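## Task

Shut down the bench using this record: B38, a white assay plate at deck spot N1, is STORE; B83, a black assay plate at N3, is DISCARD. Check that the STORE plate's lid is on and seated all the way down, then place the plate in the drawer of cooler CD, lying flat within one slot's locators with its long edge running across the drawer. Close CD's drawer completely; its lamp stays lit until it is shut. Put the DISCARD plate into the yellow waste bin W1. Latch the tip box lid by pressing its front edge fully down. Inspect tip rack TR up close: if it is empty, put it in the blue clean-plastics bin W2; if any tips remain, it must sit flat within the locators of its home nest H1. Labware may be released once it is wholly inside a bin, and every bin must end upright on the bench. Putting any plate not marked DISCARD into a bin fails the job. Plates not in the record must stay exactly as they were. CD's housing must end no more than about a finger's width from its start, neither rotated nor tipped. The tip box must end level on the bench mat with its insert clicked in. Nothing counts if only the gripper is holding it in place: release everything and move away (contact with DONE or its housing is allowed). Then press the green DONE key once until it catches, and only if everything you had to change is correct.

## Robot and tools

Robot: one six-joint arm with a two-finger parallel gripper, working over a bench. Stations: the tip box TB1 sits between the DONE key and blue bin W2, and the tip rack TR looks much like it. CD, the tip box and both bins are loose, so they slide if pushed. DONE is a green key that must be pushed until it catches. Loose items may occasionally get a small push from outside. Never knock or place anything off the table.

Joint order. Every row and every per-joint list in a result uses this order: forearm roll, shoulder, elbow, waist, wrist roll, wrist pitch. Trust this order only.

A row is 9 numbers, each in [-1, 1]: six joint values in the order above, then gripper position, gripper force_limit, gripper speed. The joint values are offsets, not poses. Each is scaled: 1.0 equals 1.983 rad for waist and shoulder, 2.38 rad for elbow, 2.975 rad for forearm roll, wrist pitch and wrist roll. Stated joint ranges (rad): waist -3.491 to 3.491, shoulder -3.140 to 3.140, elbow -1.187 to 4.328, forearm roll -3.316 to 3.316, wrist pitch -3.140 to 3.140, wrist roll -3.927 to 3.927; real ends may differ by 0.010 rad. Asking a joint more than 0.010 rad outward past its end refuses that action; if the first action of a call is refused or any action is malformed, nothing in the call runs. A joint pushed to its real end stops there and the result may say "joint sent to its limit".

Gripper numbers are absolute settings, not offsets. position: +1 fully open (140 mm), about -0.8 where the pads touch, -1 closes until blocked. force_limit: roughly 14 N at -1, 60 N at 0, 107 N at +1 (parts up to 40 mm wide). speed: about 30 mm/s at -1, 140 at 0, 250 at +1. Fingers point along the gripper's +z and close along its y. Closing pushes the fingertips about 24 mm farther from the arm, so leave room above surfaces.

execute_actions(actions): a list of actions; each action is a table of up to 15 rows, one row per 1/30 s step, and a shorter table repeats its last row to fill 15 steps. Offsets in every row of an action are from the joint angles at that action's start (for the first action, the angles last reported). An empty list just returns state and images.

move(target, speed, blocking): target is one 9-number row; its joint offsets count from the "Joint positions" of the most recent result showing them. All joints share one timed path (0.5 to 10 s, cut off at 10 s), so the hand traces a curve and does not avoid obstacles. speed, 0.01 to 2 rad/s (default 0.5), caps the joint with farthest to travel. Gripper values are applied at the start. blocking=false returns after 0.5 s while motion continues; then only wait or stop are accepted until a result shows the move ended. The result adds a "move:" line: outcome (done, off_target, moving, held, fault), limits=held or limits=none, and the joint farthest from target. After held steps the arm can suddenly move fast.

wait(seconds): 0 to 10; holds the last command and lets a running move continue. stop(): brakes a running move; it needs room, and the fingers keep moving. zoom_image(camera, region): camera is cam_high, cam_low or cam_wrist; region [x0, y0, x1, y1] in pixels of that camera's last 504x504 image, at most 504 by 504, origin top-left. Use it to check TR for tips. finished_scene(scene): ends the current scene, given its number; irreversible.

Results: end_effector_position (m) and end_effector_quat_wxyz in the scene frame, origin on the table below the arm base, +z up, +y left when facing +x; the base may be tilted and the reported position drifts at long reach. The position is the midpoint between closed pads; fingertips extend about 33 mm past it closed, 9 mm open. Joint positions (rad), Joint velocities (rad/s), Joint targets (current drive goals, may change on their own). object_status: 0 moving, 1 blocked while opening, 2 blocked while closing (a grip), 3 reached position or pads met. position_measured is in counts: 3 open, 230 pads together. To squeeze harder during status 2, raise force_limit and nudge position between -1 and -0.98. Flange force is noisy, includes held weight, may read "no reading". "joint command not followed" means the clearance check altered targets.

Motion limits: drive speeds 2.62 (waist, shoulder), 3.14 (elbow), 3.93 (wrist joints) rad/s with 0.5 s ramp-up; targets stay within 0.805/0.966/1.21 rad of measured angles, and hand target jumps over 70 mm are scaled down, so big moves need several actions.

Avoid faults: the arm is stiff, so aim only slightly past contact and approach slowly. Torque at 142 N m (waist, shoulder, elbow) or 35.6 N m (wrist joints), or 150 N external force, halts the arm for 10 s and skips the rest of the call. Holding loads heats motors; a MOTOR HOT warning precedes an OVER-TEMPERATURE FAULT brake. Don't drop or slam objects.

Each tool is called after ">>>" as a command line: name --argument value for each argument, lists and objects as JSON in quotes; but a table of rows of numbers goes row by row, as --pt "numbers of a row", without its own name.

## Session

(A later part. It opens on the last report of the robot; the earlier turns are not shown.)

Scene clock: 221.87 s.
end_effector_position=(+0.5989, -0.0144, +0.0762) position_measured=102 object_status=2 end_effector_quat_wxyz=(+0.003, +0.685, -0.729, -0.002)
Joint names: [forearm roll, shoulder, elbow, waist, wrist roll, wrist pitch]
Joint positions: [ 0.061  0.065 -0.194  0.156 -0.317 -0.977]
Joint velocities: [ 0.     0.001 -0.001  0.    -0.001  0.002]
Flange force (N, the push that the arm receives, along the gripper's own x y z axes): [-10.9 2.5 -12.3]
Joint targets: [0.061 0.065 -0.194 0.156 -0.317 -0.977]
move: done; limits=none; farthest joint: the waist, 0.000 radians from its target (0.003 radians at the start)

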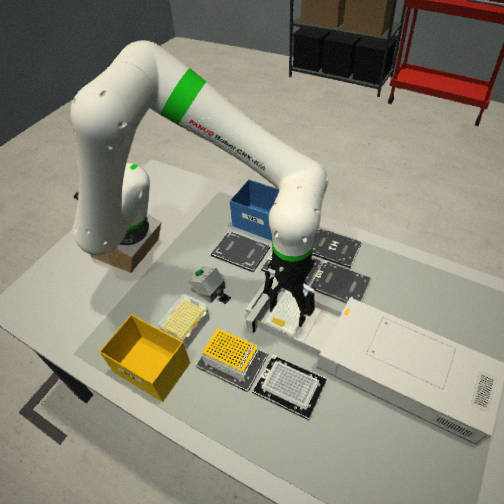

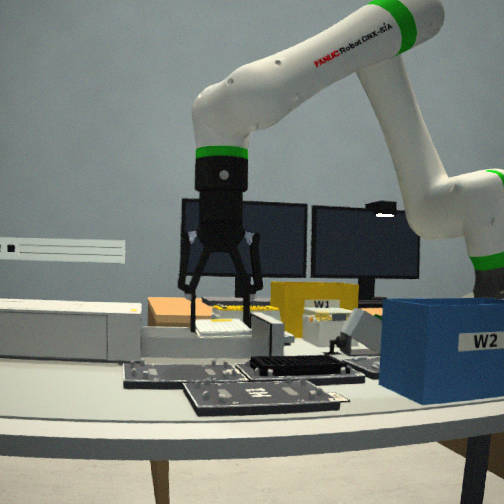

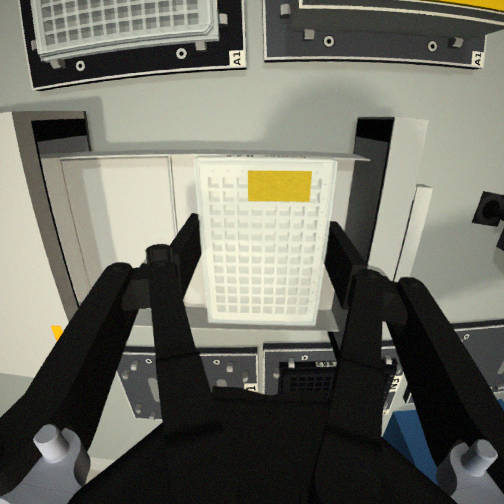

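>>> move --target '[0.0009, 0, 0, 0.0034, -0.0026, 0, -1, -0.3, -0.3]' --speed 0.03

>>> zoom_image --camera "cam_wrist" --region '[130, 90, 400, 350]'

Scene clock: 225.50 s.
end_effector_position=(+0.5993, -0.0113, +0.0762) position_measured=102 object_status=2 end_effector_quat_wxyz=(+0.003, +0.685, -0.728, -0.002)
Joint names: [forearm roll, shoulder, elbow, waist, wrist roll, wrist pitch]
Joint positions: [ 0.064  0.065 -0.194  0.162 -0.325 -0.977]
Joint velocities: [ 0.     0.     0.     0.001 -0.001 -0.   ]
Flange force (N, the push that the arm receives, along the gripper's own x y z axes): [2.2 2.8 -4.4]
Joint targets: [0.064 0.065 -0.194 0.162 -0.325 -0.977]
move: done; limits=none; farthest joint: the waist, 0.000 radians from its target (0.007 radians at the start)

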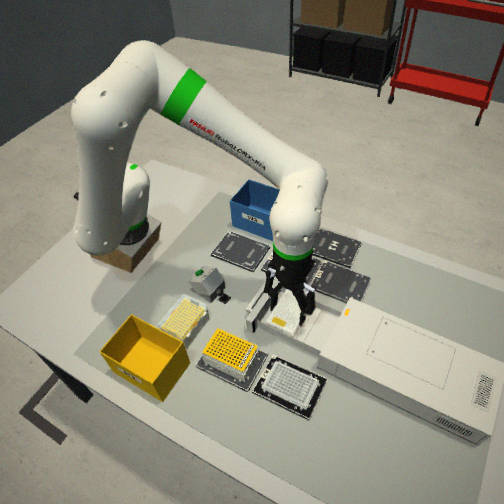

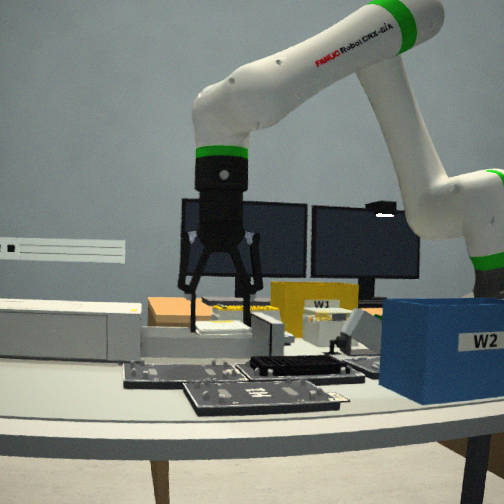

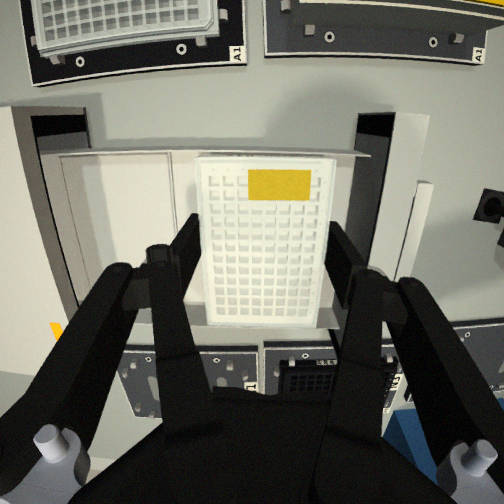

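Region (130, 90, 400, 350) of cam_wrist's 504x504 image, scaled by 1.867, with more detail than that image has; it fills the top 485 rows of this view, and the rest is white.

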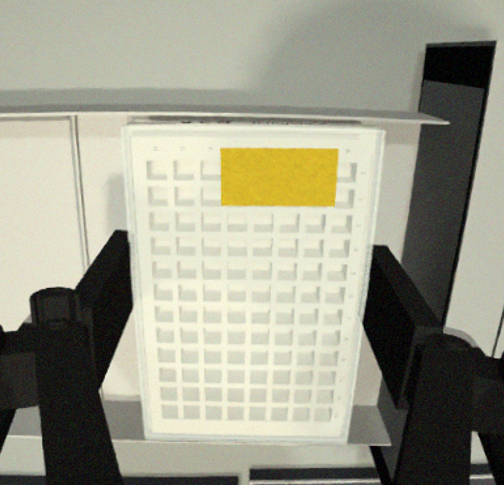

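>>> move --target '[0, 0.0097, -0.0001, -0.0012, 0.0003, 0.0066, -1, -0.3, -0.3]' --speed 0.05

>>> zoom_image --camera "cam_wrist" --region '[130, 90, 400, 350]'

Scene clock: 231.40 s.
end_effector_position=(+0.6016, -0.0113, +0.0662) position_measured=102 object_status=2 end_effector_quat_wxyz=(+0.003, +0.685, -0.729, -0.002)
Joint names: [forearm roll, shoulder, elbow, waist, wrist roll, wrist pitch]
Joint positions: [ 0.064  0.084 -0.195  0.16  -0.324 -0.957]
Joint velocities: [-0.001  0.002 -0.001  0.     0.     0.003]
Flange force (N, the push that the arm receives, along the gripper's own x y z axes): [-1.6 0.3 -5.4]
Joint targets: [0.064 0.085 -0.195 0.160 -0.324 -0.957]
move: done; limits=none; farthest joint: the waist, 0.000 radians from its target (0.003 radians at the start)

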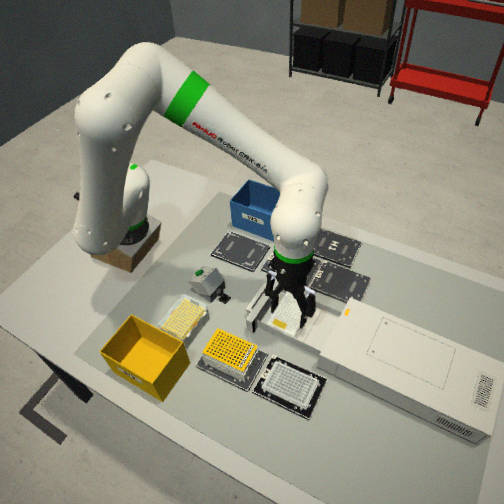

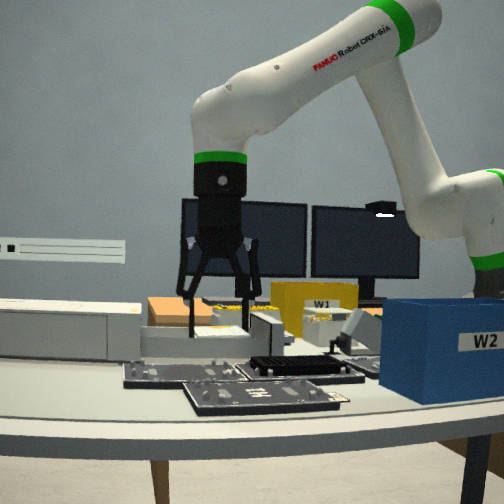

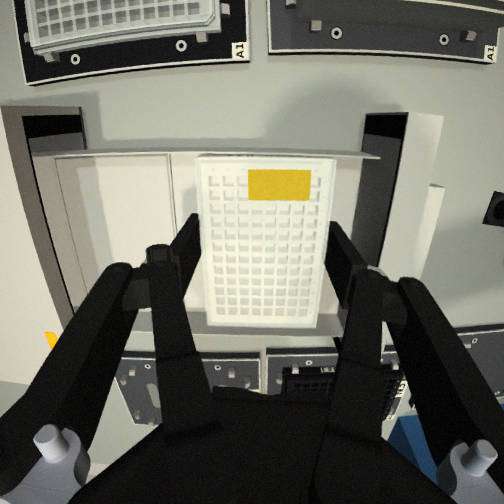

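Region (130, 90, 400, 350) of cam_wrist's 504x504 image, scaled by 1.867, with more detail than that image has; it fills the top 485 rows of this view, and the rest is white.

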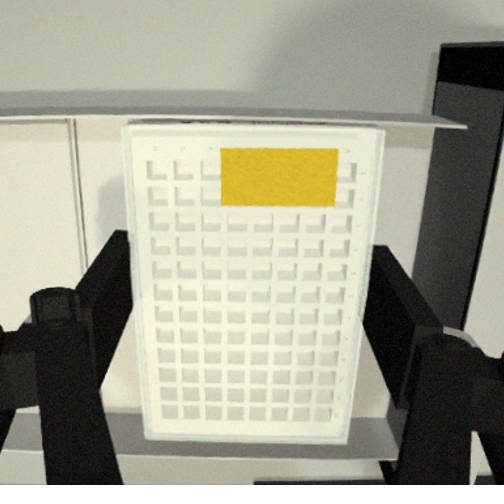

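>>> move --target '[0.0004, 0.0074, -0.0029, 0.001, -0.0012, 0.0073, -1, -0.3, -0.3]' --speed 0.04

>>> zoom_image --camera "cam_wrist" --region '[130, 90, 400, 350]'

Scene clock: 235.80 s.
end_effector_position=(+0.6018, -0.0096, +0.0563) position_measured=102 object_status=2 end_effector_quat_wxyz=(+0.002, +0.685, -0.729, -0.002)
Joint names: [forearm roll, shoulder, elbow, waist, wrist roll, wrist pitch]
Joint positions: [ 0.065  0.099 -0.201  0.162 -0.328 -0.936]
Joint velocities: [ 0.001  0.001 -0.002  0.    -0.001  0.001]
Flange force (N, the push that the arm receives, along the gripper's own x y z axes): [-0.2 -2.9 -7.5]
Joint targets: [0.065 0.099 -0.201 0.162 -0.328 -0.936]
move: done; limits=none; farthest joint: the waist, 0.000 radians from its target (0.002 radians at the start)

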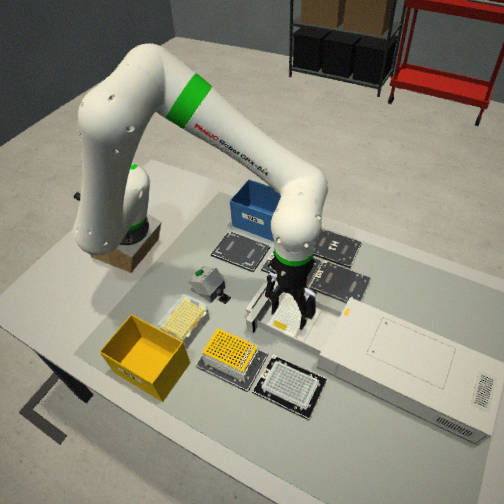

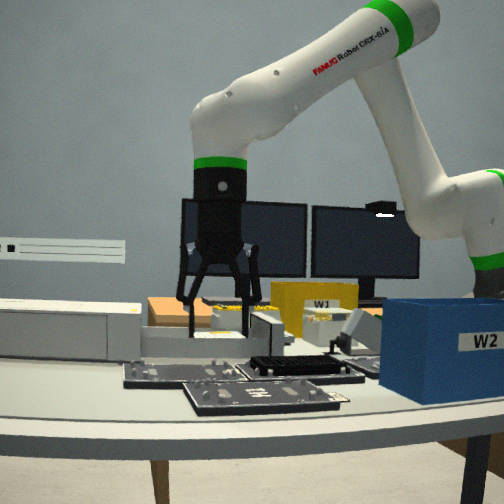

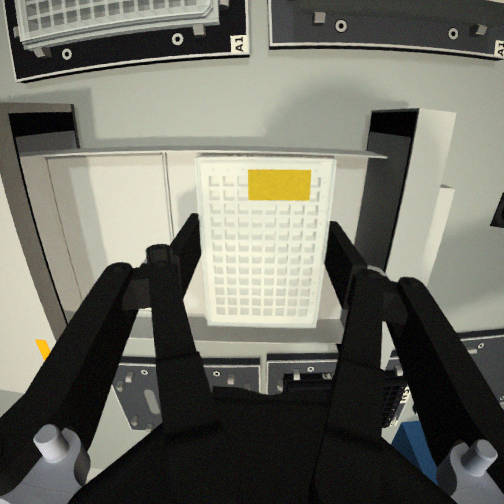

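Region (130, 90, 400, 350) of cam_wrist's 504x504 image, scaled by 1.867, with more detail than that image has; it fills the top 485 rows of this view, and the rest is white.

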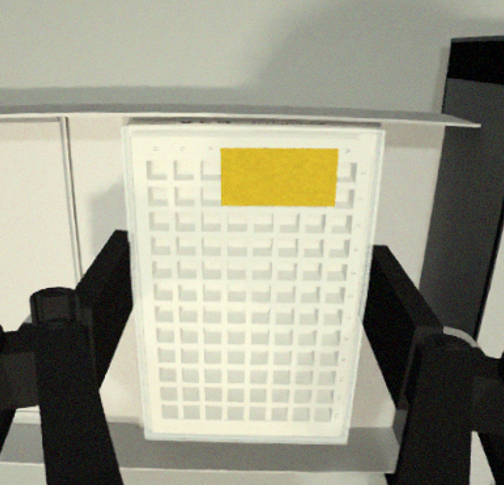

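>>> move --target '[0, 0.0023, -0.0008, -0.0002, 0, 0.0022, -1, -0.3, -0.3]' --speed 0.02

Scene clock: 238.03 s.
end_effector_position=(+0.6018, -0.0096, +0.0533) position_measured=102 object_status=2 end_effector_quat_wxyz=(+0.002, +0.685, -0.729, -0.002)
Joint names: [forearm roll, shoulder, elbow, waist, wrist roll, wrist pitch]
Joint positions: [ 0.065  0.104 -0.203  0.162 -0.328 -0.929]
Joint velocities: [ 0.001  0.001 -0.    -0.     0.     0.001]
Flange force (N, the push that the arm receives, along the gripper's own x y z axes): [0.1 2.9 -2.3]
Joint targets: [0.065 0.104 -0.203 0.162 -0.328 -0.929]
move: done; limits=none; farthest joint: the waist, 0.000 radians from its target (0.000 radians at the start)

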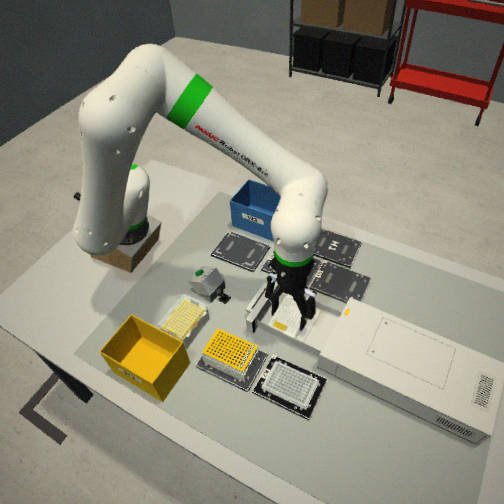

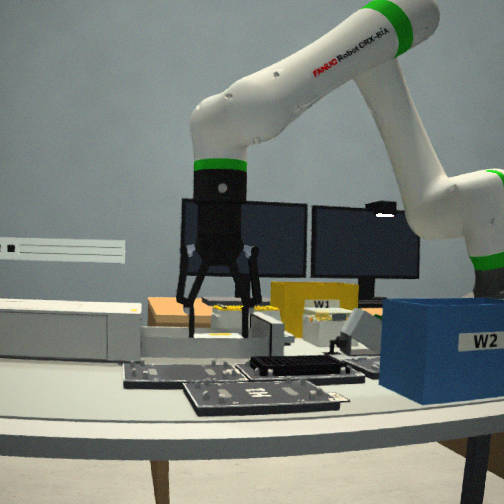

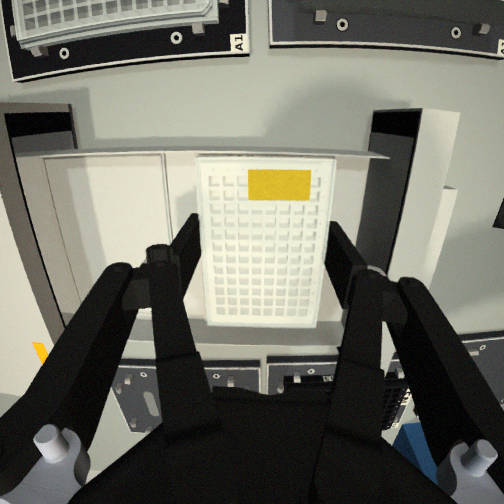

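>>> move --target '[0, 0.0015, -0.0005, -0.0001, 0, 0.0015, -1, -0.3, -0.3]' --speed 0.015

>>> zoom_image --camera "cam_wrist" --region '[130, 90, 400, 350]'

Scene clock: 241.50 s.
end_effector_position=(+0.6019, -0.0095, +0.0513) position_measured=102 object_status=2 end_effector_quat_wxyz=(+0.002, +0.685, -0.729, -0.002)
Joint names: [forearm roll, shoulder, elbow, waist, wrist roll, wrist pitch]
Joint positions: [ 0.065  0.106 -0.204  0.161 -0.328 -0.925]
Joint velocities: [-0.001  0.001 -0.    -0.    -0.     0.002]
Flange force (N, the push that the arm receives, along the gripper's own x y z axes): [-3.5 1.0 -5.6]
Joint targets: [0.065 0.107 -0.204 0.161 -0.328 -0.925]
move: done; limits=none; farthest joint: the waist, 0.000 radians from its target (0.000 radians at the start)

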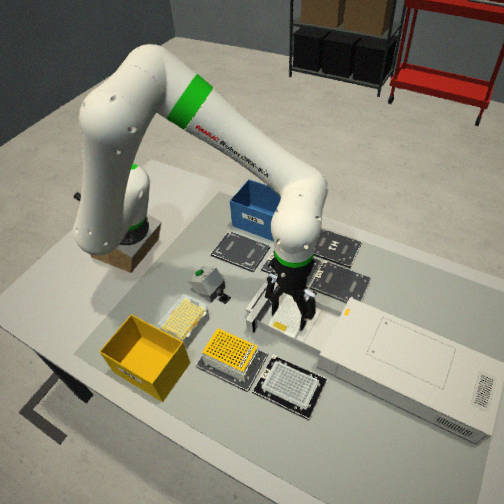

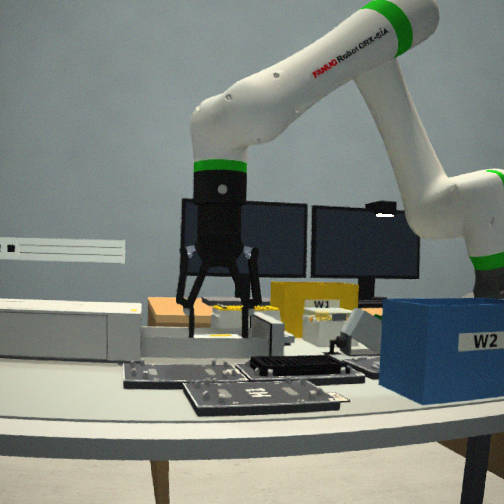

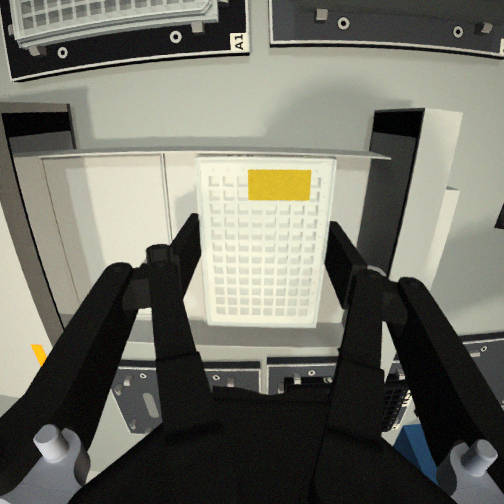

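Region (130, 90, 400, 350) of cam_wrist's 504x504 image, scaled by 1.867, with more detail than that image has; it fills the top 485 rows of this view, and the rest is white.

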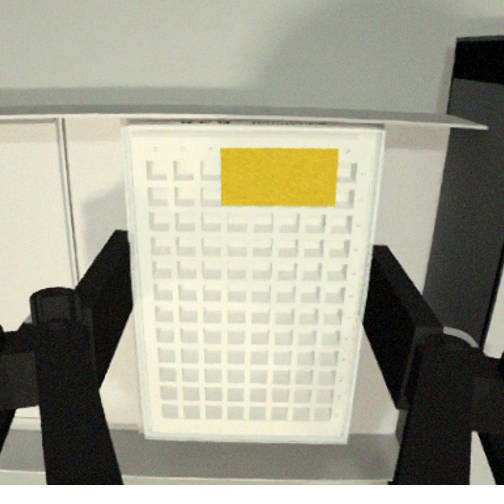

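>>> move --target '[0, 0.0015, -0.0005, -0.0001, 0, 0.0015, -1, -0.3, -0.3]' --speed 0.015

Scene clock: 243.43 s.
end_effector_position=(+0.6021, -0.0094, +0.0495) position_measured=102 object_status=2 end_effector_quat_wxyz=(+0.002, +0.685, -0.729, -0.002)
Joint names: [forearm roll, shoulder, elbow, waist, wrist roll, wrist pitch]
Joint positions: [ 0.065  0.109 -0.206  0.161 -0.328 -0.92 ]
Joint velocities: [ 0.001  0.001 -0.    -0.     0.     0.001]
Flange force (N, the push that the arm receives, along the gripper's own x y z axes): [-9.6 2.9 -29.0]
Joint targets: [0.065 0.109 -0.206 0.161 -0.328 -0.920]
move: done; limits=none; farthest joint: the waist, 0.000 radians from its target (0.001 radians at the start)

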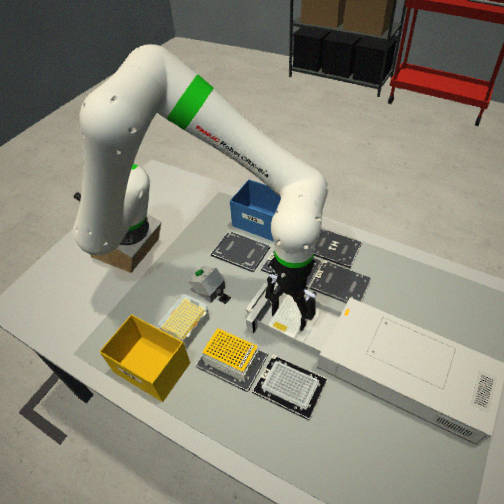

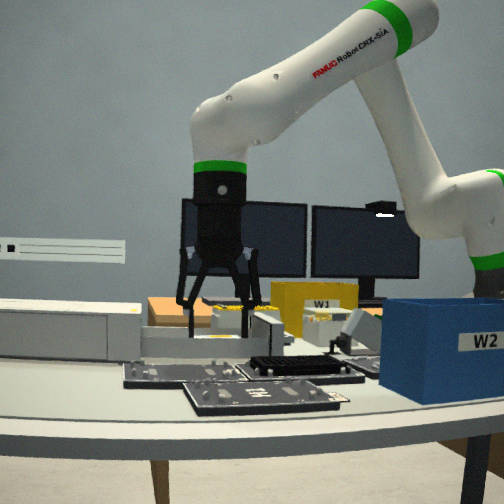

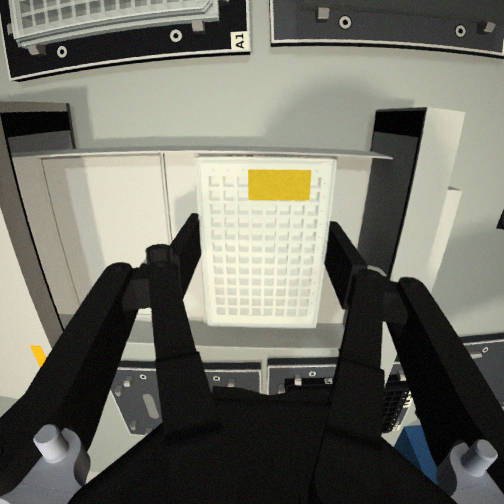

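>>> move --target '[0, -0.0005, 0.0002, 0, 0, -0.0005, 0.42, -0.3, -0.3]' --speed 0.02

>>> zoom_image --camera "cam_wrist" --region '[130, 90, 400, 350]'

Scene clock: 246.97 s.
end_effector_position=(+0.6021, -0.0095, +0.0501) position_measured=76 object_status=3 end_effector_quat_wxyz=(+0.002, +0.685, -0.729, -0.002)
Joint names: [forearm roll, shoulder, elbow, waist, wrist roll, wrist pitch]
Joint positions: [ 0.065  0.108 -0.205  0.161 -0.328 -0.922]
Joint velocities: [ 0.    -0.    -0.001  0.     0.001 -0.001]
Flange force (N, the push that the arm receives, along the gripper's own x y z axes): [-3.8 0.9 -5.5]
Joint targets: [0.065 0.108 -0.205 0.161 -0.328 -0.922]
move: done; limits=none; farthest joint: the waist, 0.000 radians from its target (0.000 radians at the start)

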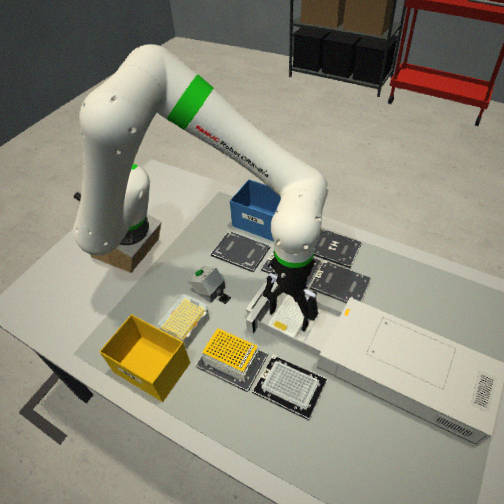

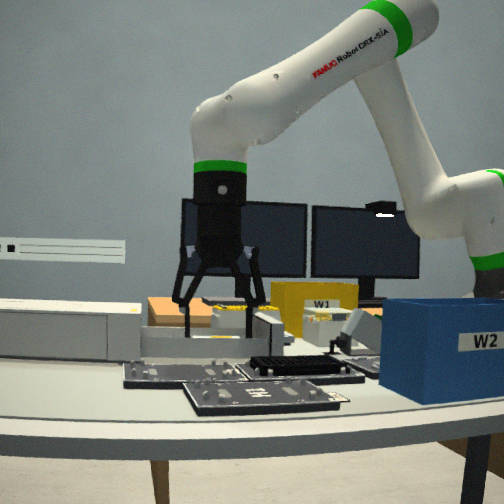

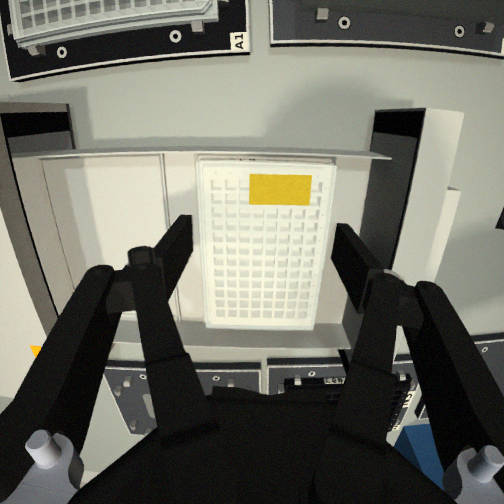

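Region (130, 90, 400, 350) of cam_wrist's 504x504 image, scaled by 1.867, with more detail than that image has; it fills the top 485 rows of this view, and the rest is white.

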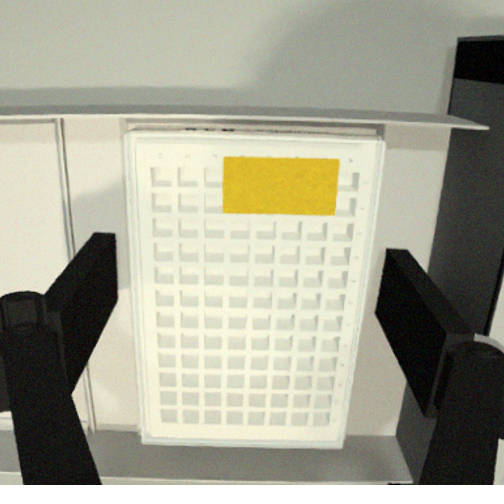

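>>> move --target '[0, -0.047, 0.026, 0.0045, 0, -0.051, 0.42, -0.3, -0.3]' --speed 0.3

>>> zoom_image --camera "cam_wrist" --region '[150, 100, 380, 320]'

Scene clock: 249.83 s.
end_effector_position=(+0.6048, -0.0097, +0.1213) position_measured=76 object_status=3 end_effector_quat_wxyz=(+0.001, +0.685, -0.729, -0.000)
Joint names: [forearm roll, shoulder, elbow, waist, wrist roll, wrist pitch]
Joint positions: [ 0.065  0.015 -0.143  0.17  -0.328 -1.073]
Joint velocities: [ 0.001 -0.001  0.001 -0.    -0.001 -0.001]
Flange force (N, the push that the arm receives, along the gripper's own x y z axes): [-0.2 3.3 -4.7]
Joint targets: [0.065 0.015 -0.143 0.170 -0.328 -1.074]
move: done; limits=none; farthest joint: the waist, 0.000 radians from its target (0.009 radians at the start)

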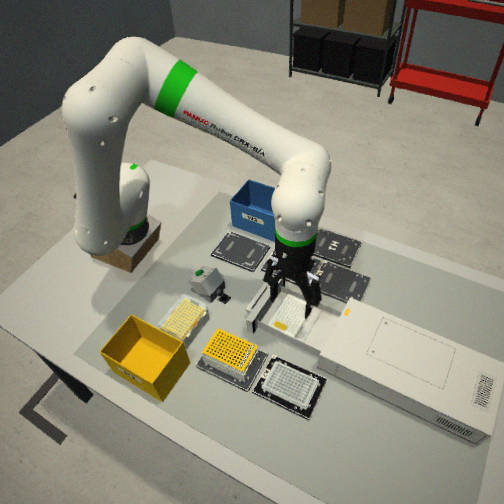

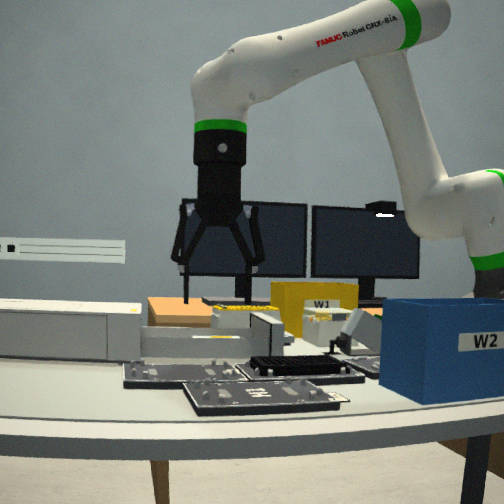

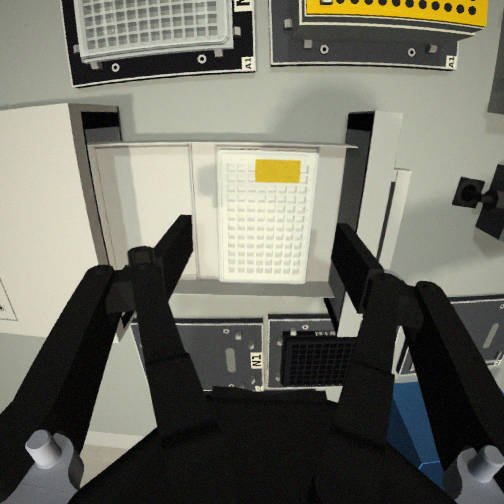

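Region (150, 100, 380, 320) of cam_wrist's 504x504 image, scaled by 2.191, with more detail than that image has; it fills the top 482 rows of this view, and the rest is white.

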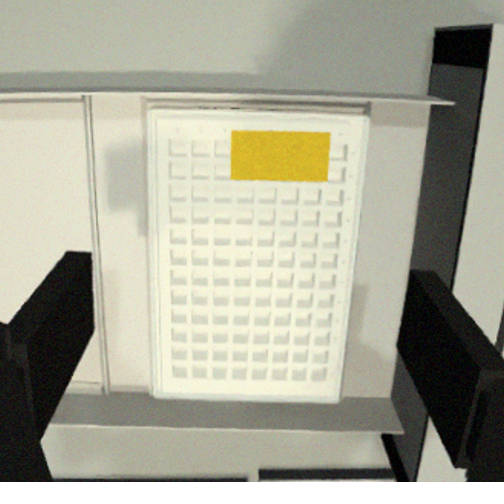

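>>> move --target '[0, 0.0472, -0.0245, -0.0045, 0, 0.0497, 0.42, -0.8, -0.5]' --speed 0.25

>>> move --target '[0, 0, 0, 0, 0, 0, -1, -0.8, -0.7]'

>>> zoom_image --camera "cam_wrist" --region '[130, 90, 400, 350]'

Scene clock: 258.47 s.
end_effector_position=(+0.6028, -0.0094, +0.0512) position_measured=76 object_status=3 end_effector_quat_wxyz=(+0.002, +0.685, -0.729, -0.002)
Joint names: [forearm roll, shoulder, elbow, waist, wrist roll, wrist pitch]
Joint positions: [ 0.065  0.109 -0.202  0.161 -0.328 -0.926]
Joint velocities: [ 0.     0.001  0.    -0.    -0.     0.002]
Flange force (N, the push that the arm receives, along the gripper's own x y z axes): [0.5 -1.6 -3.7]
Joint targets: [0.065 0.109 -0.202 0.161 -0.328 -0.926]
move: done; limits=none; farthest joint: the wrist pitch, 0.001 radians from its target (0.148 radians at the start)

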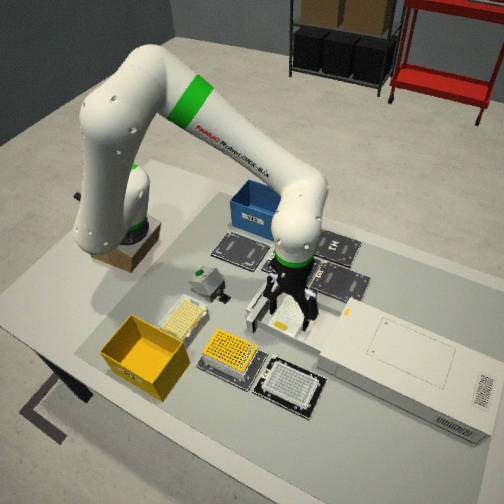

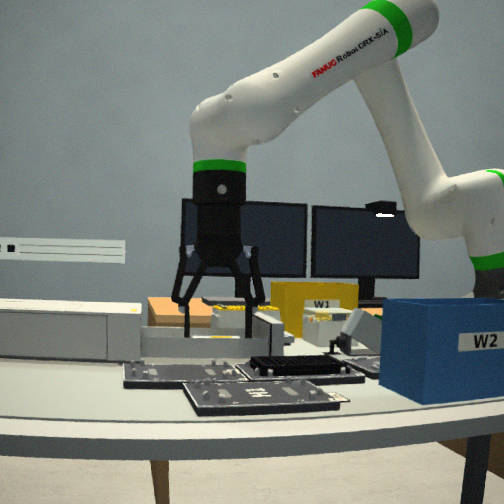

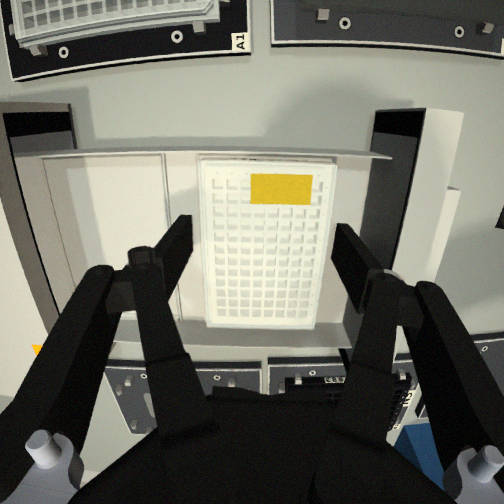

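Scene clock: 258.97 s.
end_effector_position=(+0.6028, -0.0094, +0.0511) position_measured=101 object_status=2 end_effector_quat_wxyz=(+0.002, +0.685, -0.729, -0.002)
Joint names: [forearm roll, shoulder, elbow, waist, wrist roll, wrist pitch]
Joint positions: [ 0.065  0.109 -0.202  0.161 -0.328 -0.926]
Joint velocities: [ 0.001  0.     0.001  0.     0.001 -0.   ]
Flange force (N, the push that the arm receives, along the gripper's own x y z axes): [-3.3 1.9 -14.1]
Joint targets: [0.065 0.109 -0.202 0.161 -0.328 -0.926]
move: done; limits=none; farthest joint: the waist, 0.000 radians from its target (0.000 radians at the start)

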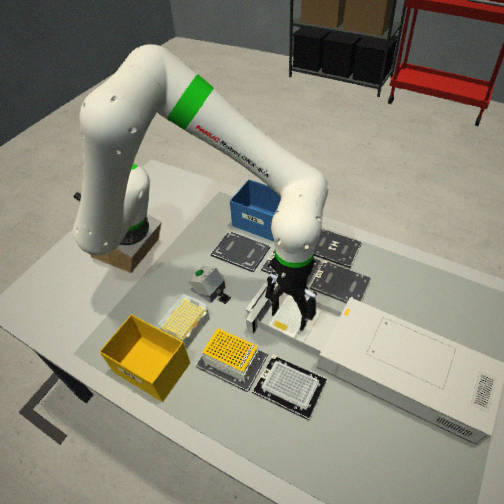

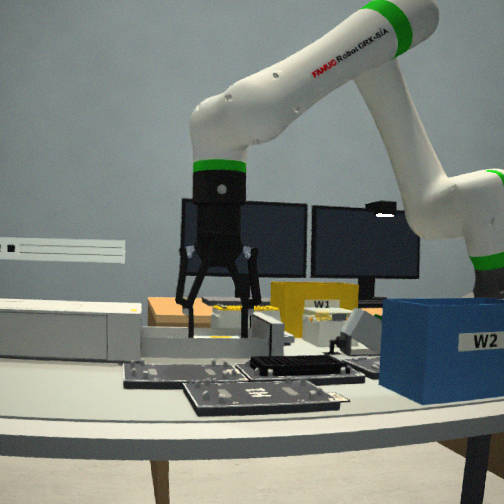

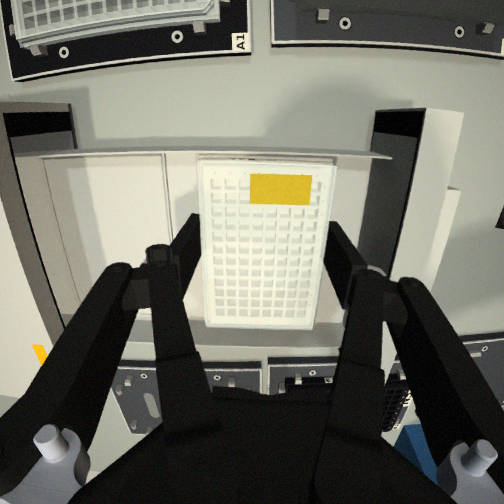

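Region (130, 90, 400, 350) of cam_wrist's 504x504 image, scaled by 1.867, with more detail than that image has; it fills the top 485 rows of this view, and the rest is white.

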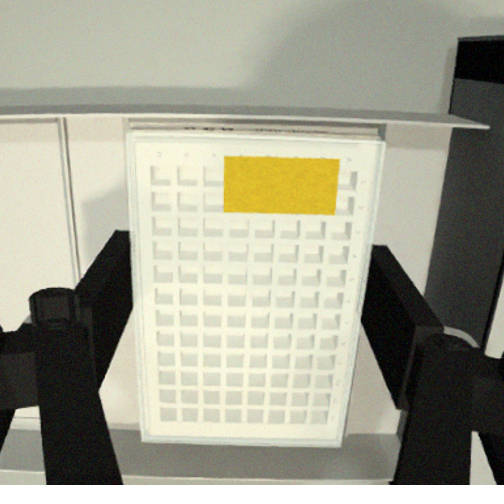

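>>> move --target '[0, -0.0023, 0.0008, 0.0002, 0, -0.0022, -0.98, -0.2, -0.5]' --speed 0.02

>>> zoom_image --camera "cam_wrist" --region '[130, 90, 400, 350]'

Scene clock: 263.27 s.
end_effector_position=(+0.6028, -0.0095, +0.0541) position_measured=104 object_status=2 end_effector_quat_wxyz=(+0.002, +0.685, -0.729, -0.002)
Joint names: [forearm roll, shoulder, elbow, waist, wrist roll, wrist pitch]
Joint positions: [ 0.065  0.104 -0.2    0.162 -0.328 -0.932]
Joint velocities: [-0.    -0.001  0.001  0.    -0.    -0.001]
Flange force (N, the push that the arm receives, along the gripper's own x y z axes): [-0.3 6.3 -5.2]
Joint targets: [0.065 0.104 -0.200 0.162 -0.328 -0.932]
move: done; limits=none; farthest joint: the waist, 0.000 radians from its target (0.000 radians at the start)

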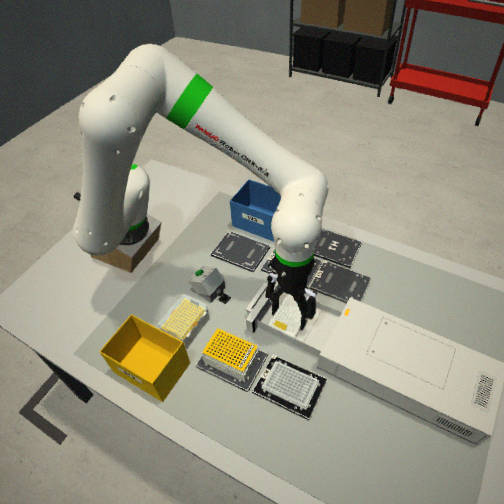

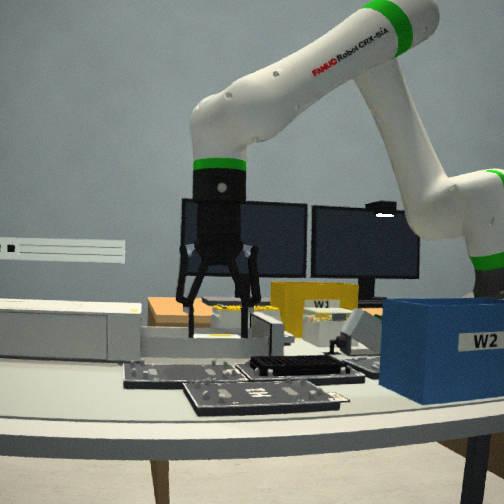

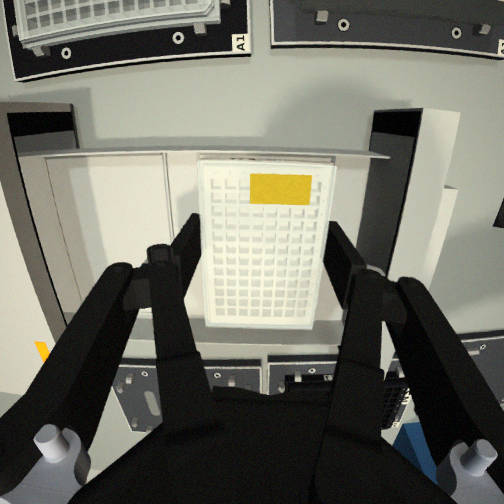

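Region (130, 90, 400, 350) of cam_wrist's 504x504 image, scaled by 1.867, with more detail than that image has; it fills the top 485 rows of this view, and the rest is white.

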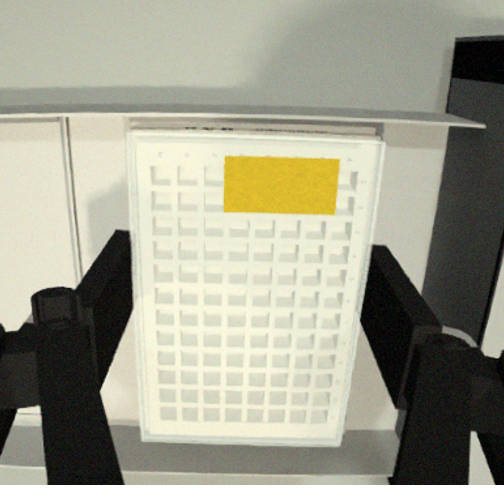

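>>> move --target '[0, 0.0008, -0.0003, 0, 0.01, 0.0007, -0.98, -0.2, -0.5]' --speed 0.04

>>> zoom_image --camera "cam_wrist" --region '[130, 90, 400, 350]'

Scene clock: 266.93 s.
end_effector_position=(+0.6027, -0.0094, +0.0531) position_measured=104 object_status=2 end_effector_quat_wxyz=(+0.002, +0.696, -0.718, -0.002)
Joint names: [forearm roll, shoulder, elbow, waist, wrist roll, wrist pitch]
Joint positions: [ 0.065  0.106 -0.2    0.162 -0.298 -0.93 ]
Joint velocities: [ 0.     0.    -0.001 -0.     0.003  0.001]
Flange force (N, the push that the arm receives, along the gripper's own x y z axes): [0.2 -4.7 -2.6]
Joint targets: [0.065 0.106 -0.200 0.162 -0.298 -0.930]
move: done; limits=none; farthest joint: the waist, 0.000 radians from its target (0.000 radians at the start)

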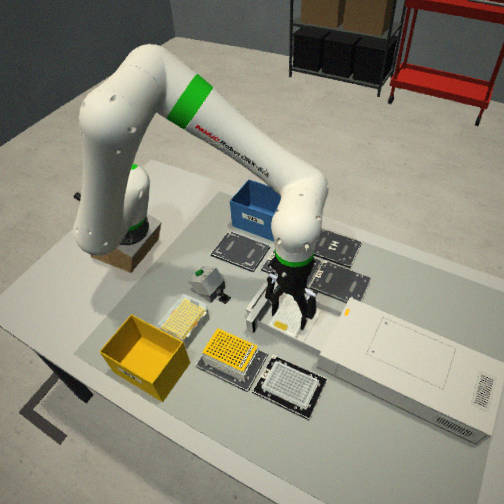

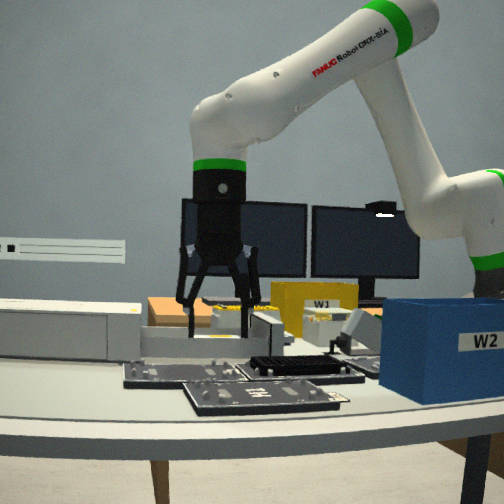

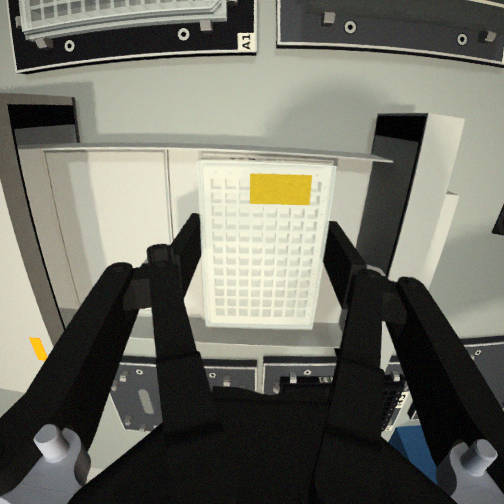

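Region (130, 90, 400, 350) of cam_wrist's 504x504 image, scaled by 1.867, with more detail than that image has; it fills the top 485 rows of this view, and the rest is white.

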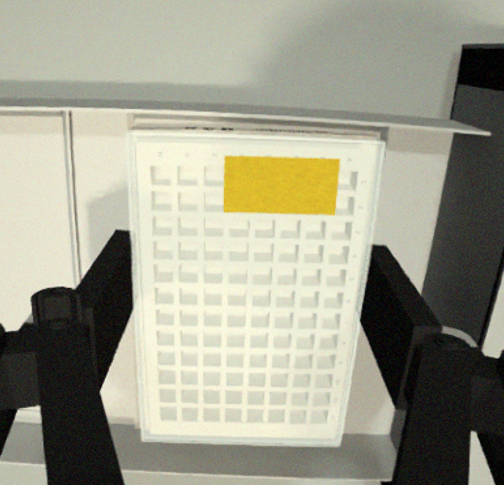

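>>> move --target '[0, 0.0009, -0.002, 0, 0, 0.0022, -0.98, -0.2, -0.5]' --speed 0.02

>>> zoom_image --camera "cam_wrist" --region '[130, 90, 400, 350]'

Scene clock: 270.33 s.
end_effector_position=(+0.6018, -0.0094, +0.0506) position_measured=104 object_status=2 end_effector_quat_wxyz=(+0.002, +0.696, -0.718, -0.002)
Joint names: [forearm roll, shoulder, elbow, waist, wrist roll, wrist pitch]
Joint positions: [ 0.065  0.107 -0.205  0.162 -0.298 -0.924]
Joint velocities: [-0.001  0.001 -0.002 -0.    -0.     0.002]
Flange force (N, the push that the arm receives, along the gripper's own x y z axes): [-3.4 -1.0 -40.9]
Joint targets: [0.065 0.108 -0.205 0.162 -0.298 -0.923]
move: done; limits=none; farthest joint: the waist, 0.000 radians from its target (0.000 radians at the start)

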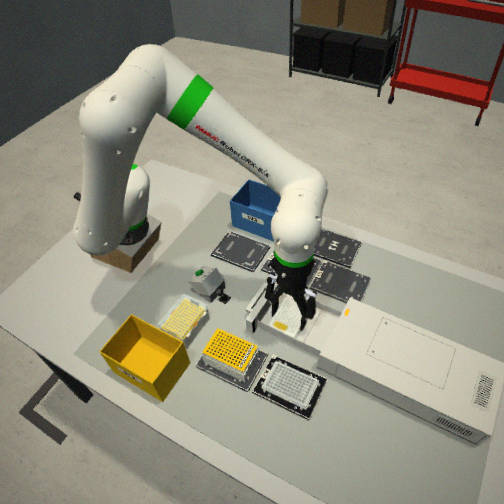

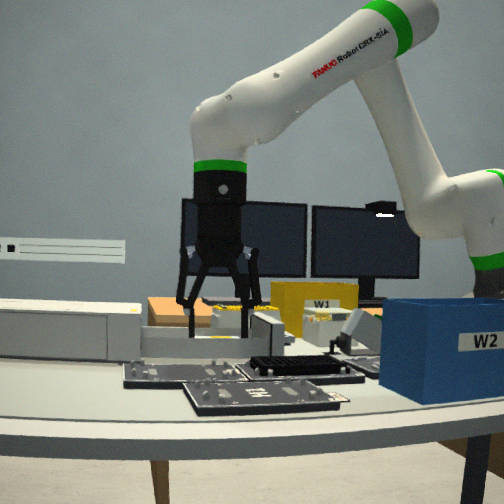

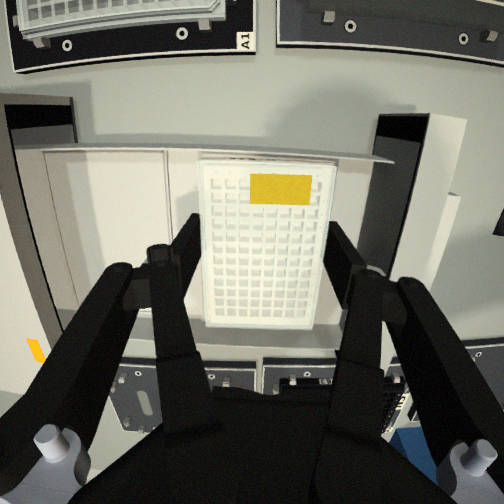

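Region (130, 90, 400, 350) of cam_wrist's 504x504 image, scaled by 1.867, with more detail than that image has; it fills the top 485 rows of this view, and the rest is white.

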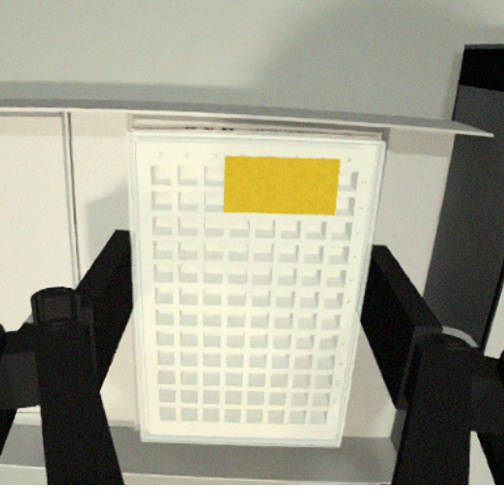

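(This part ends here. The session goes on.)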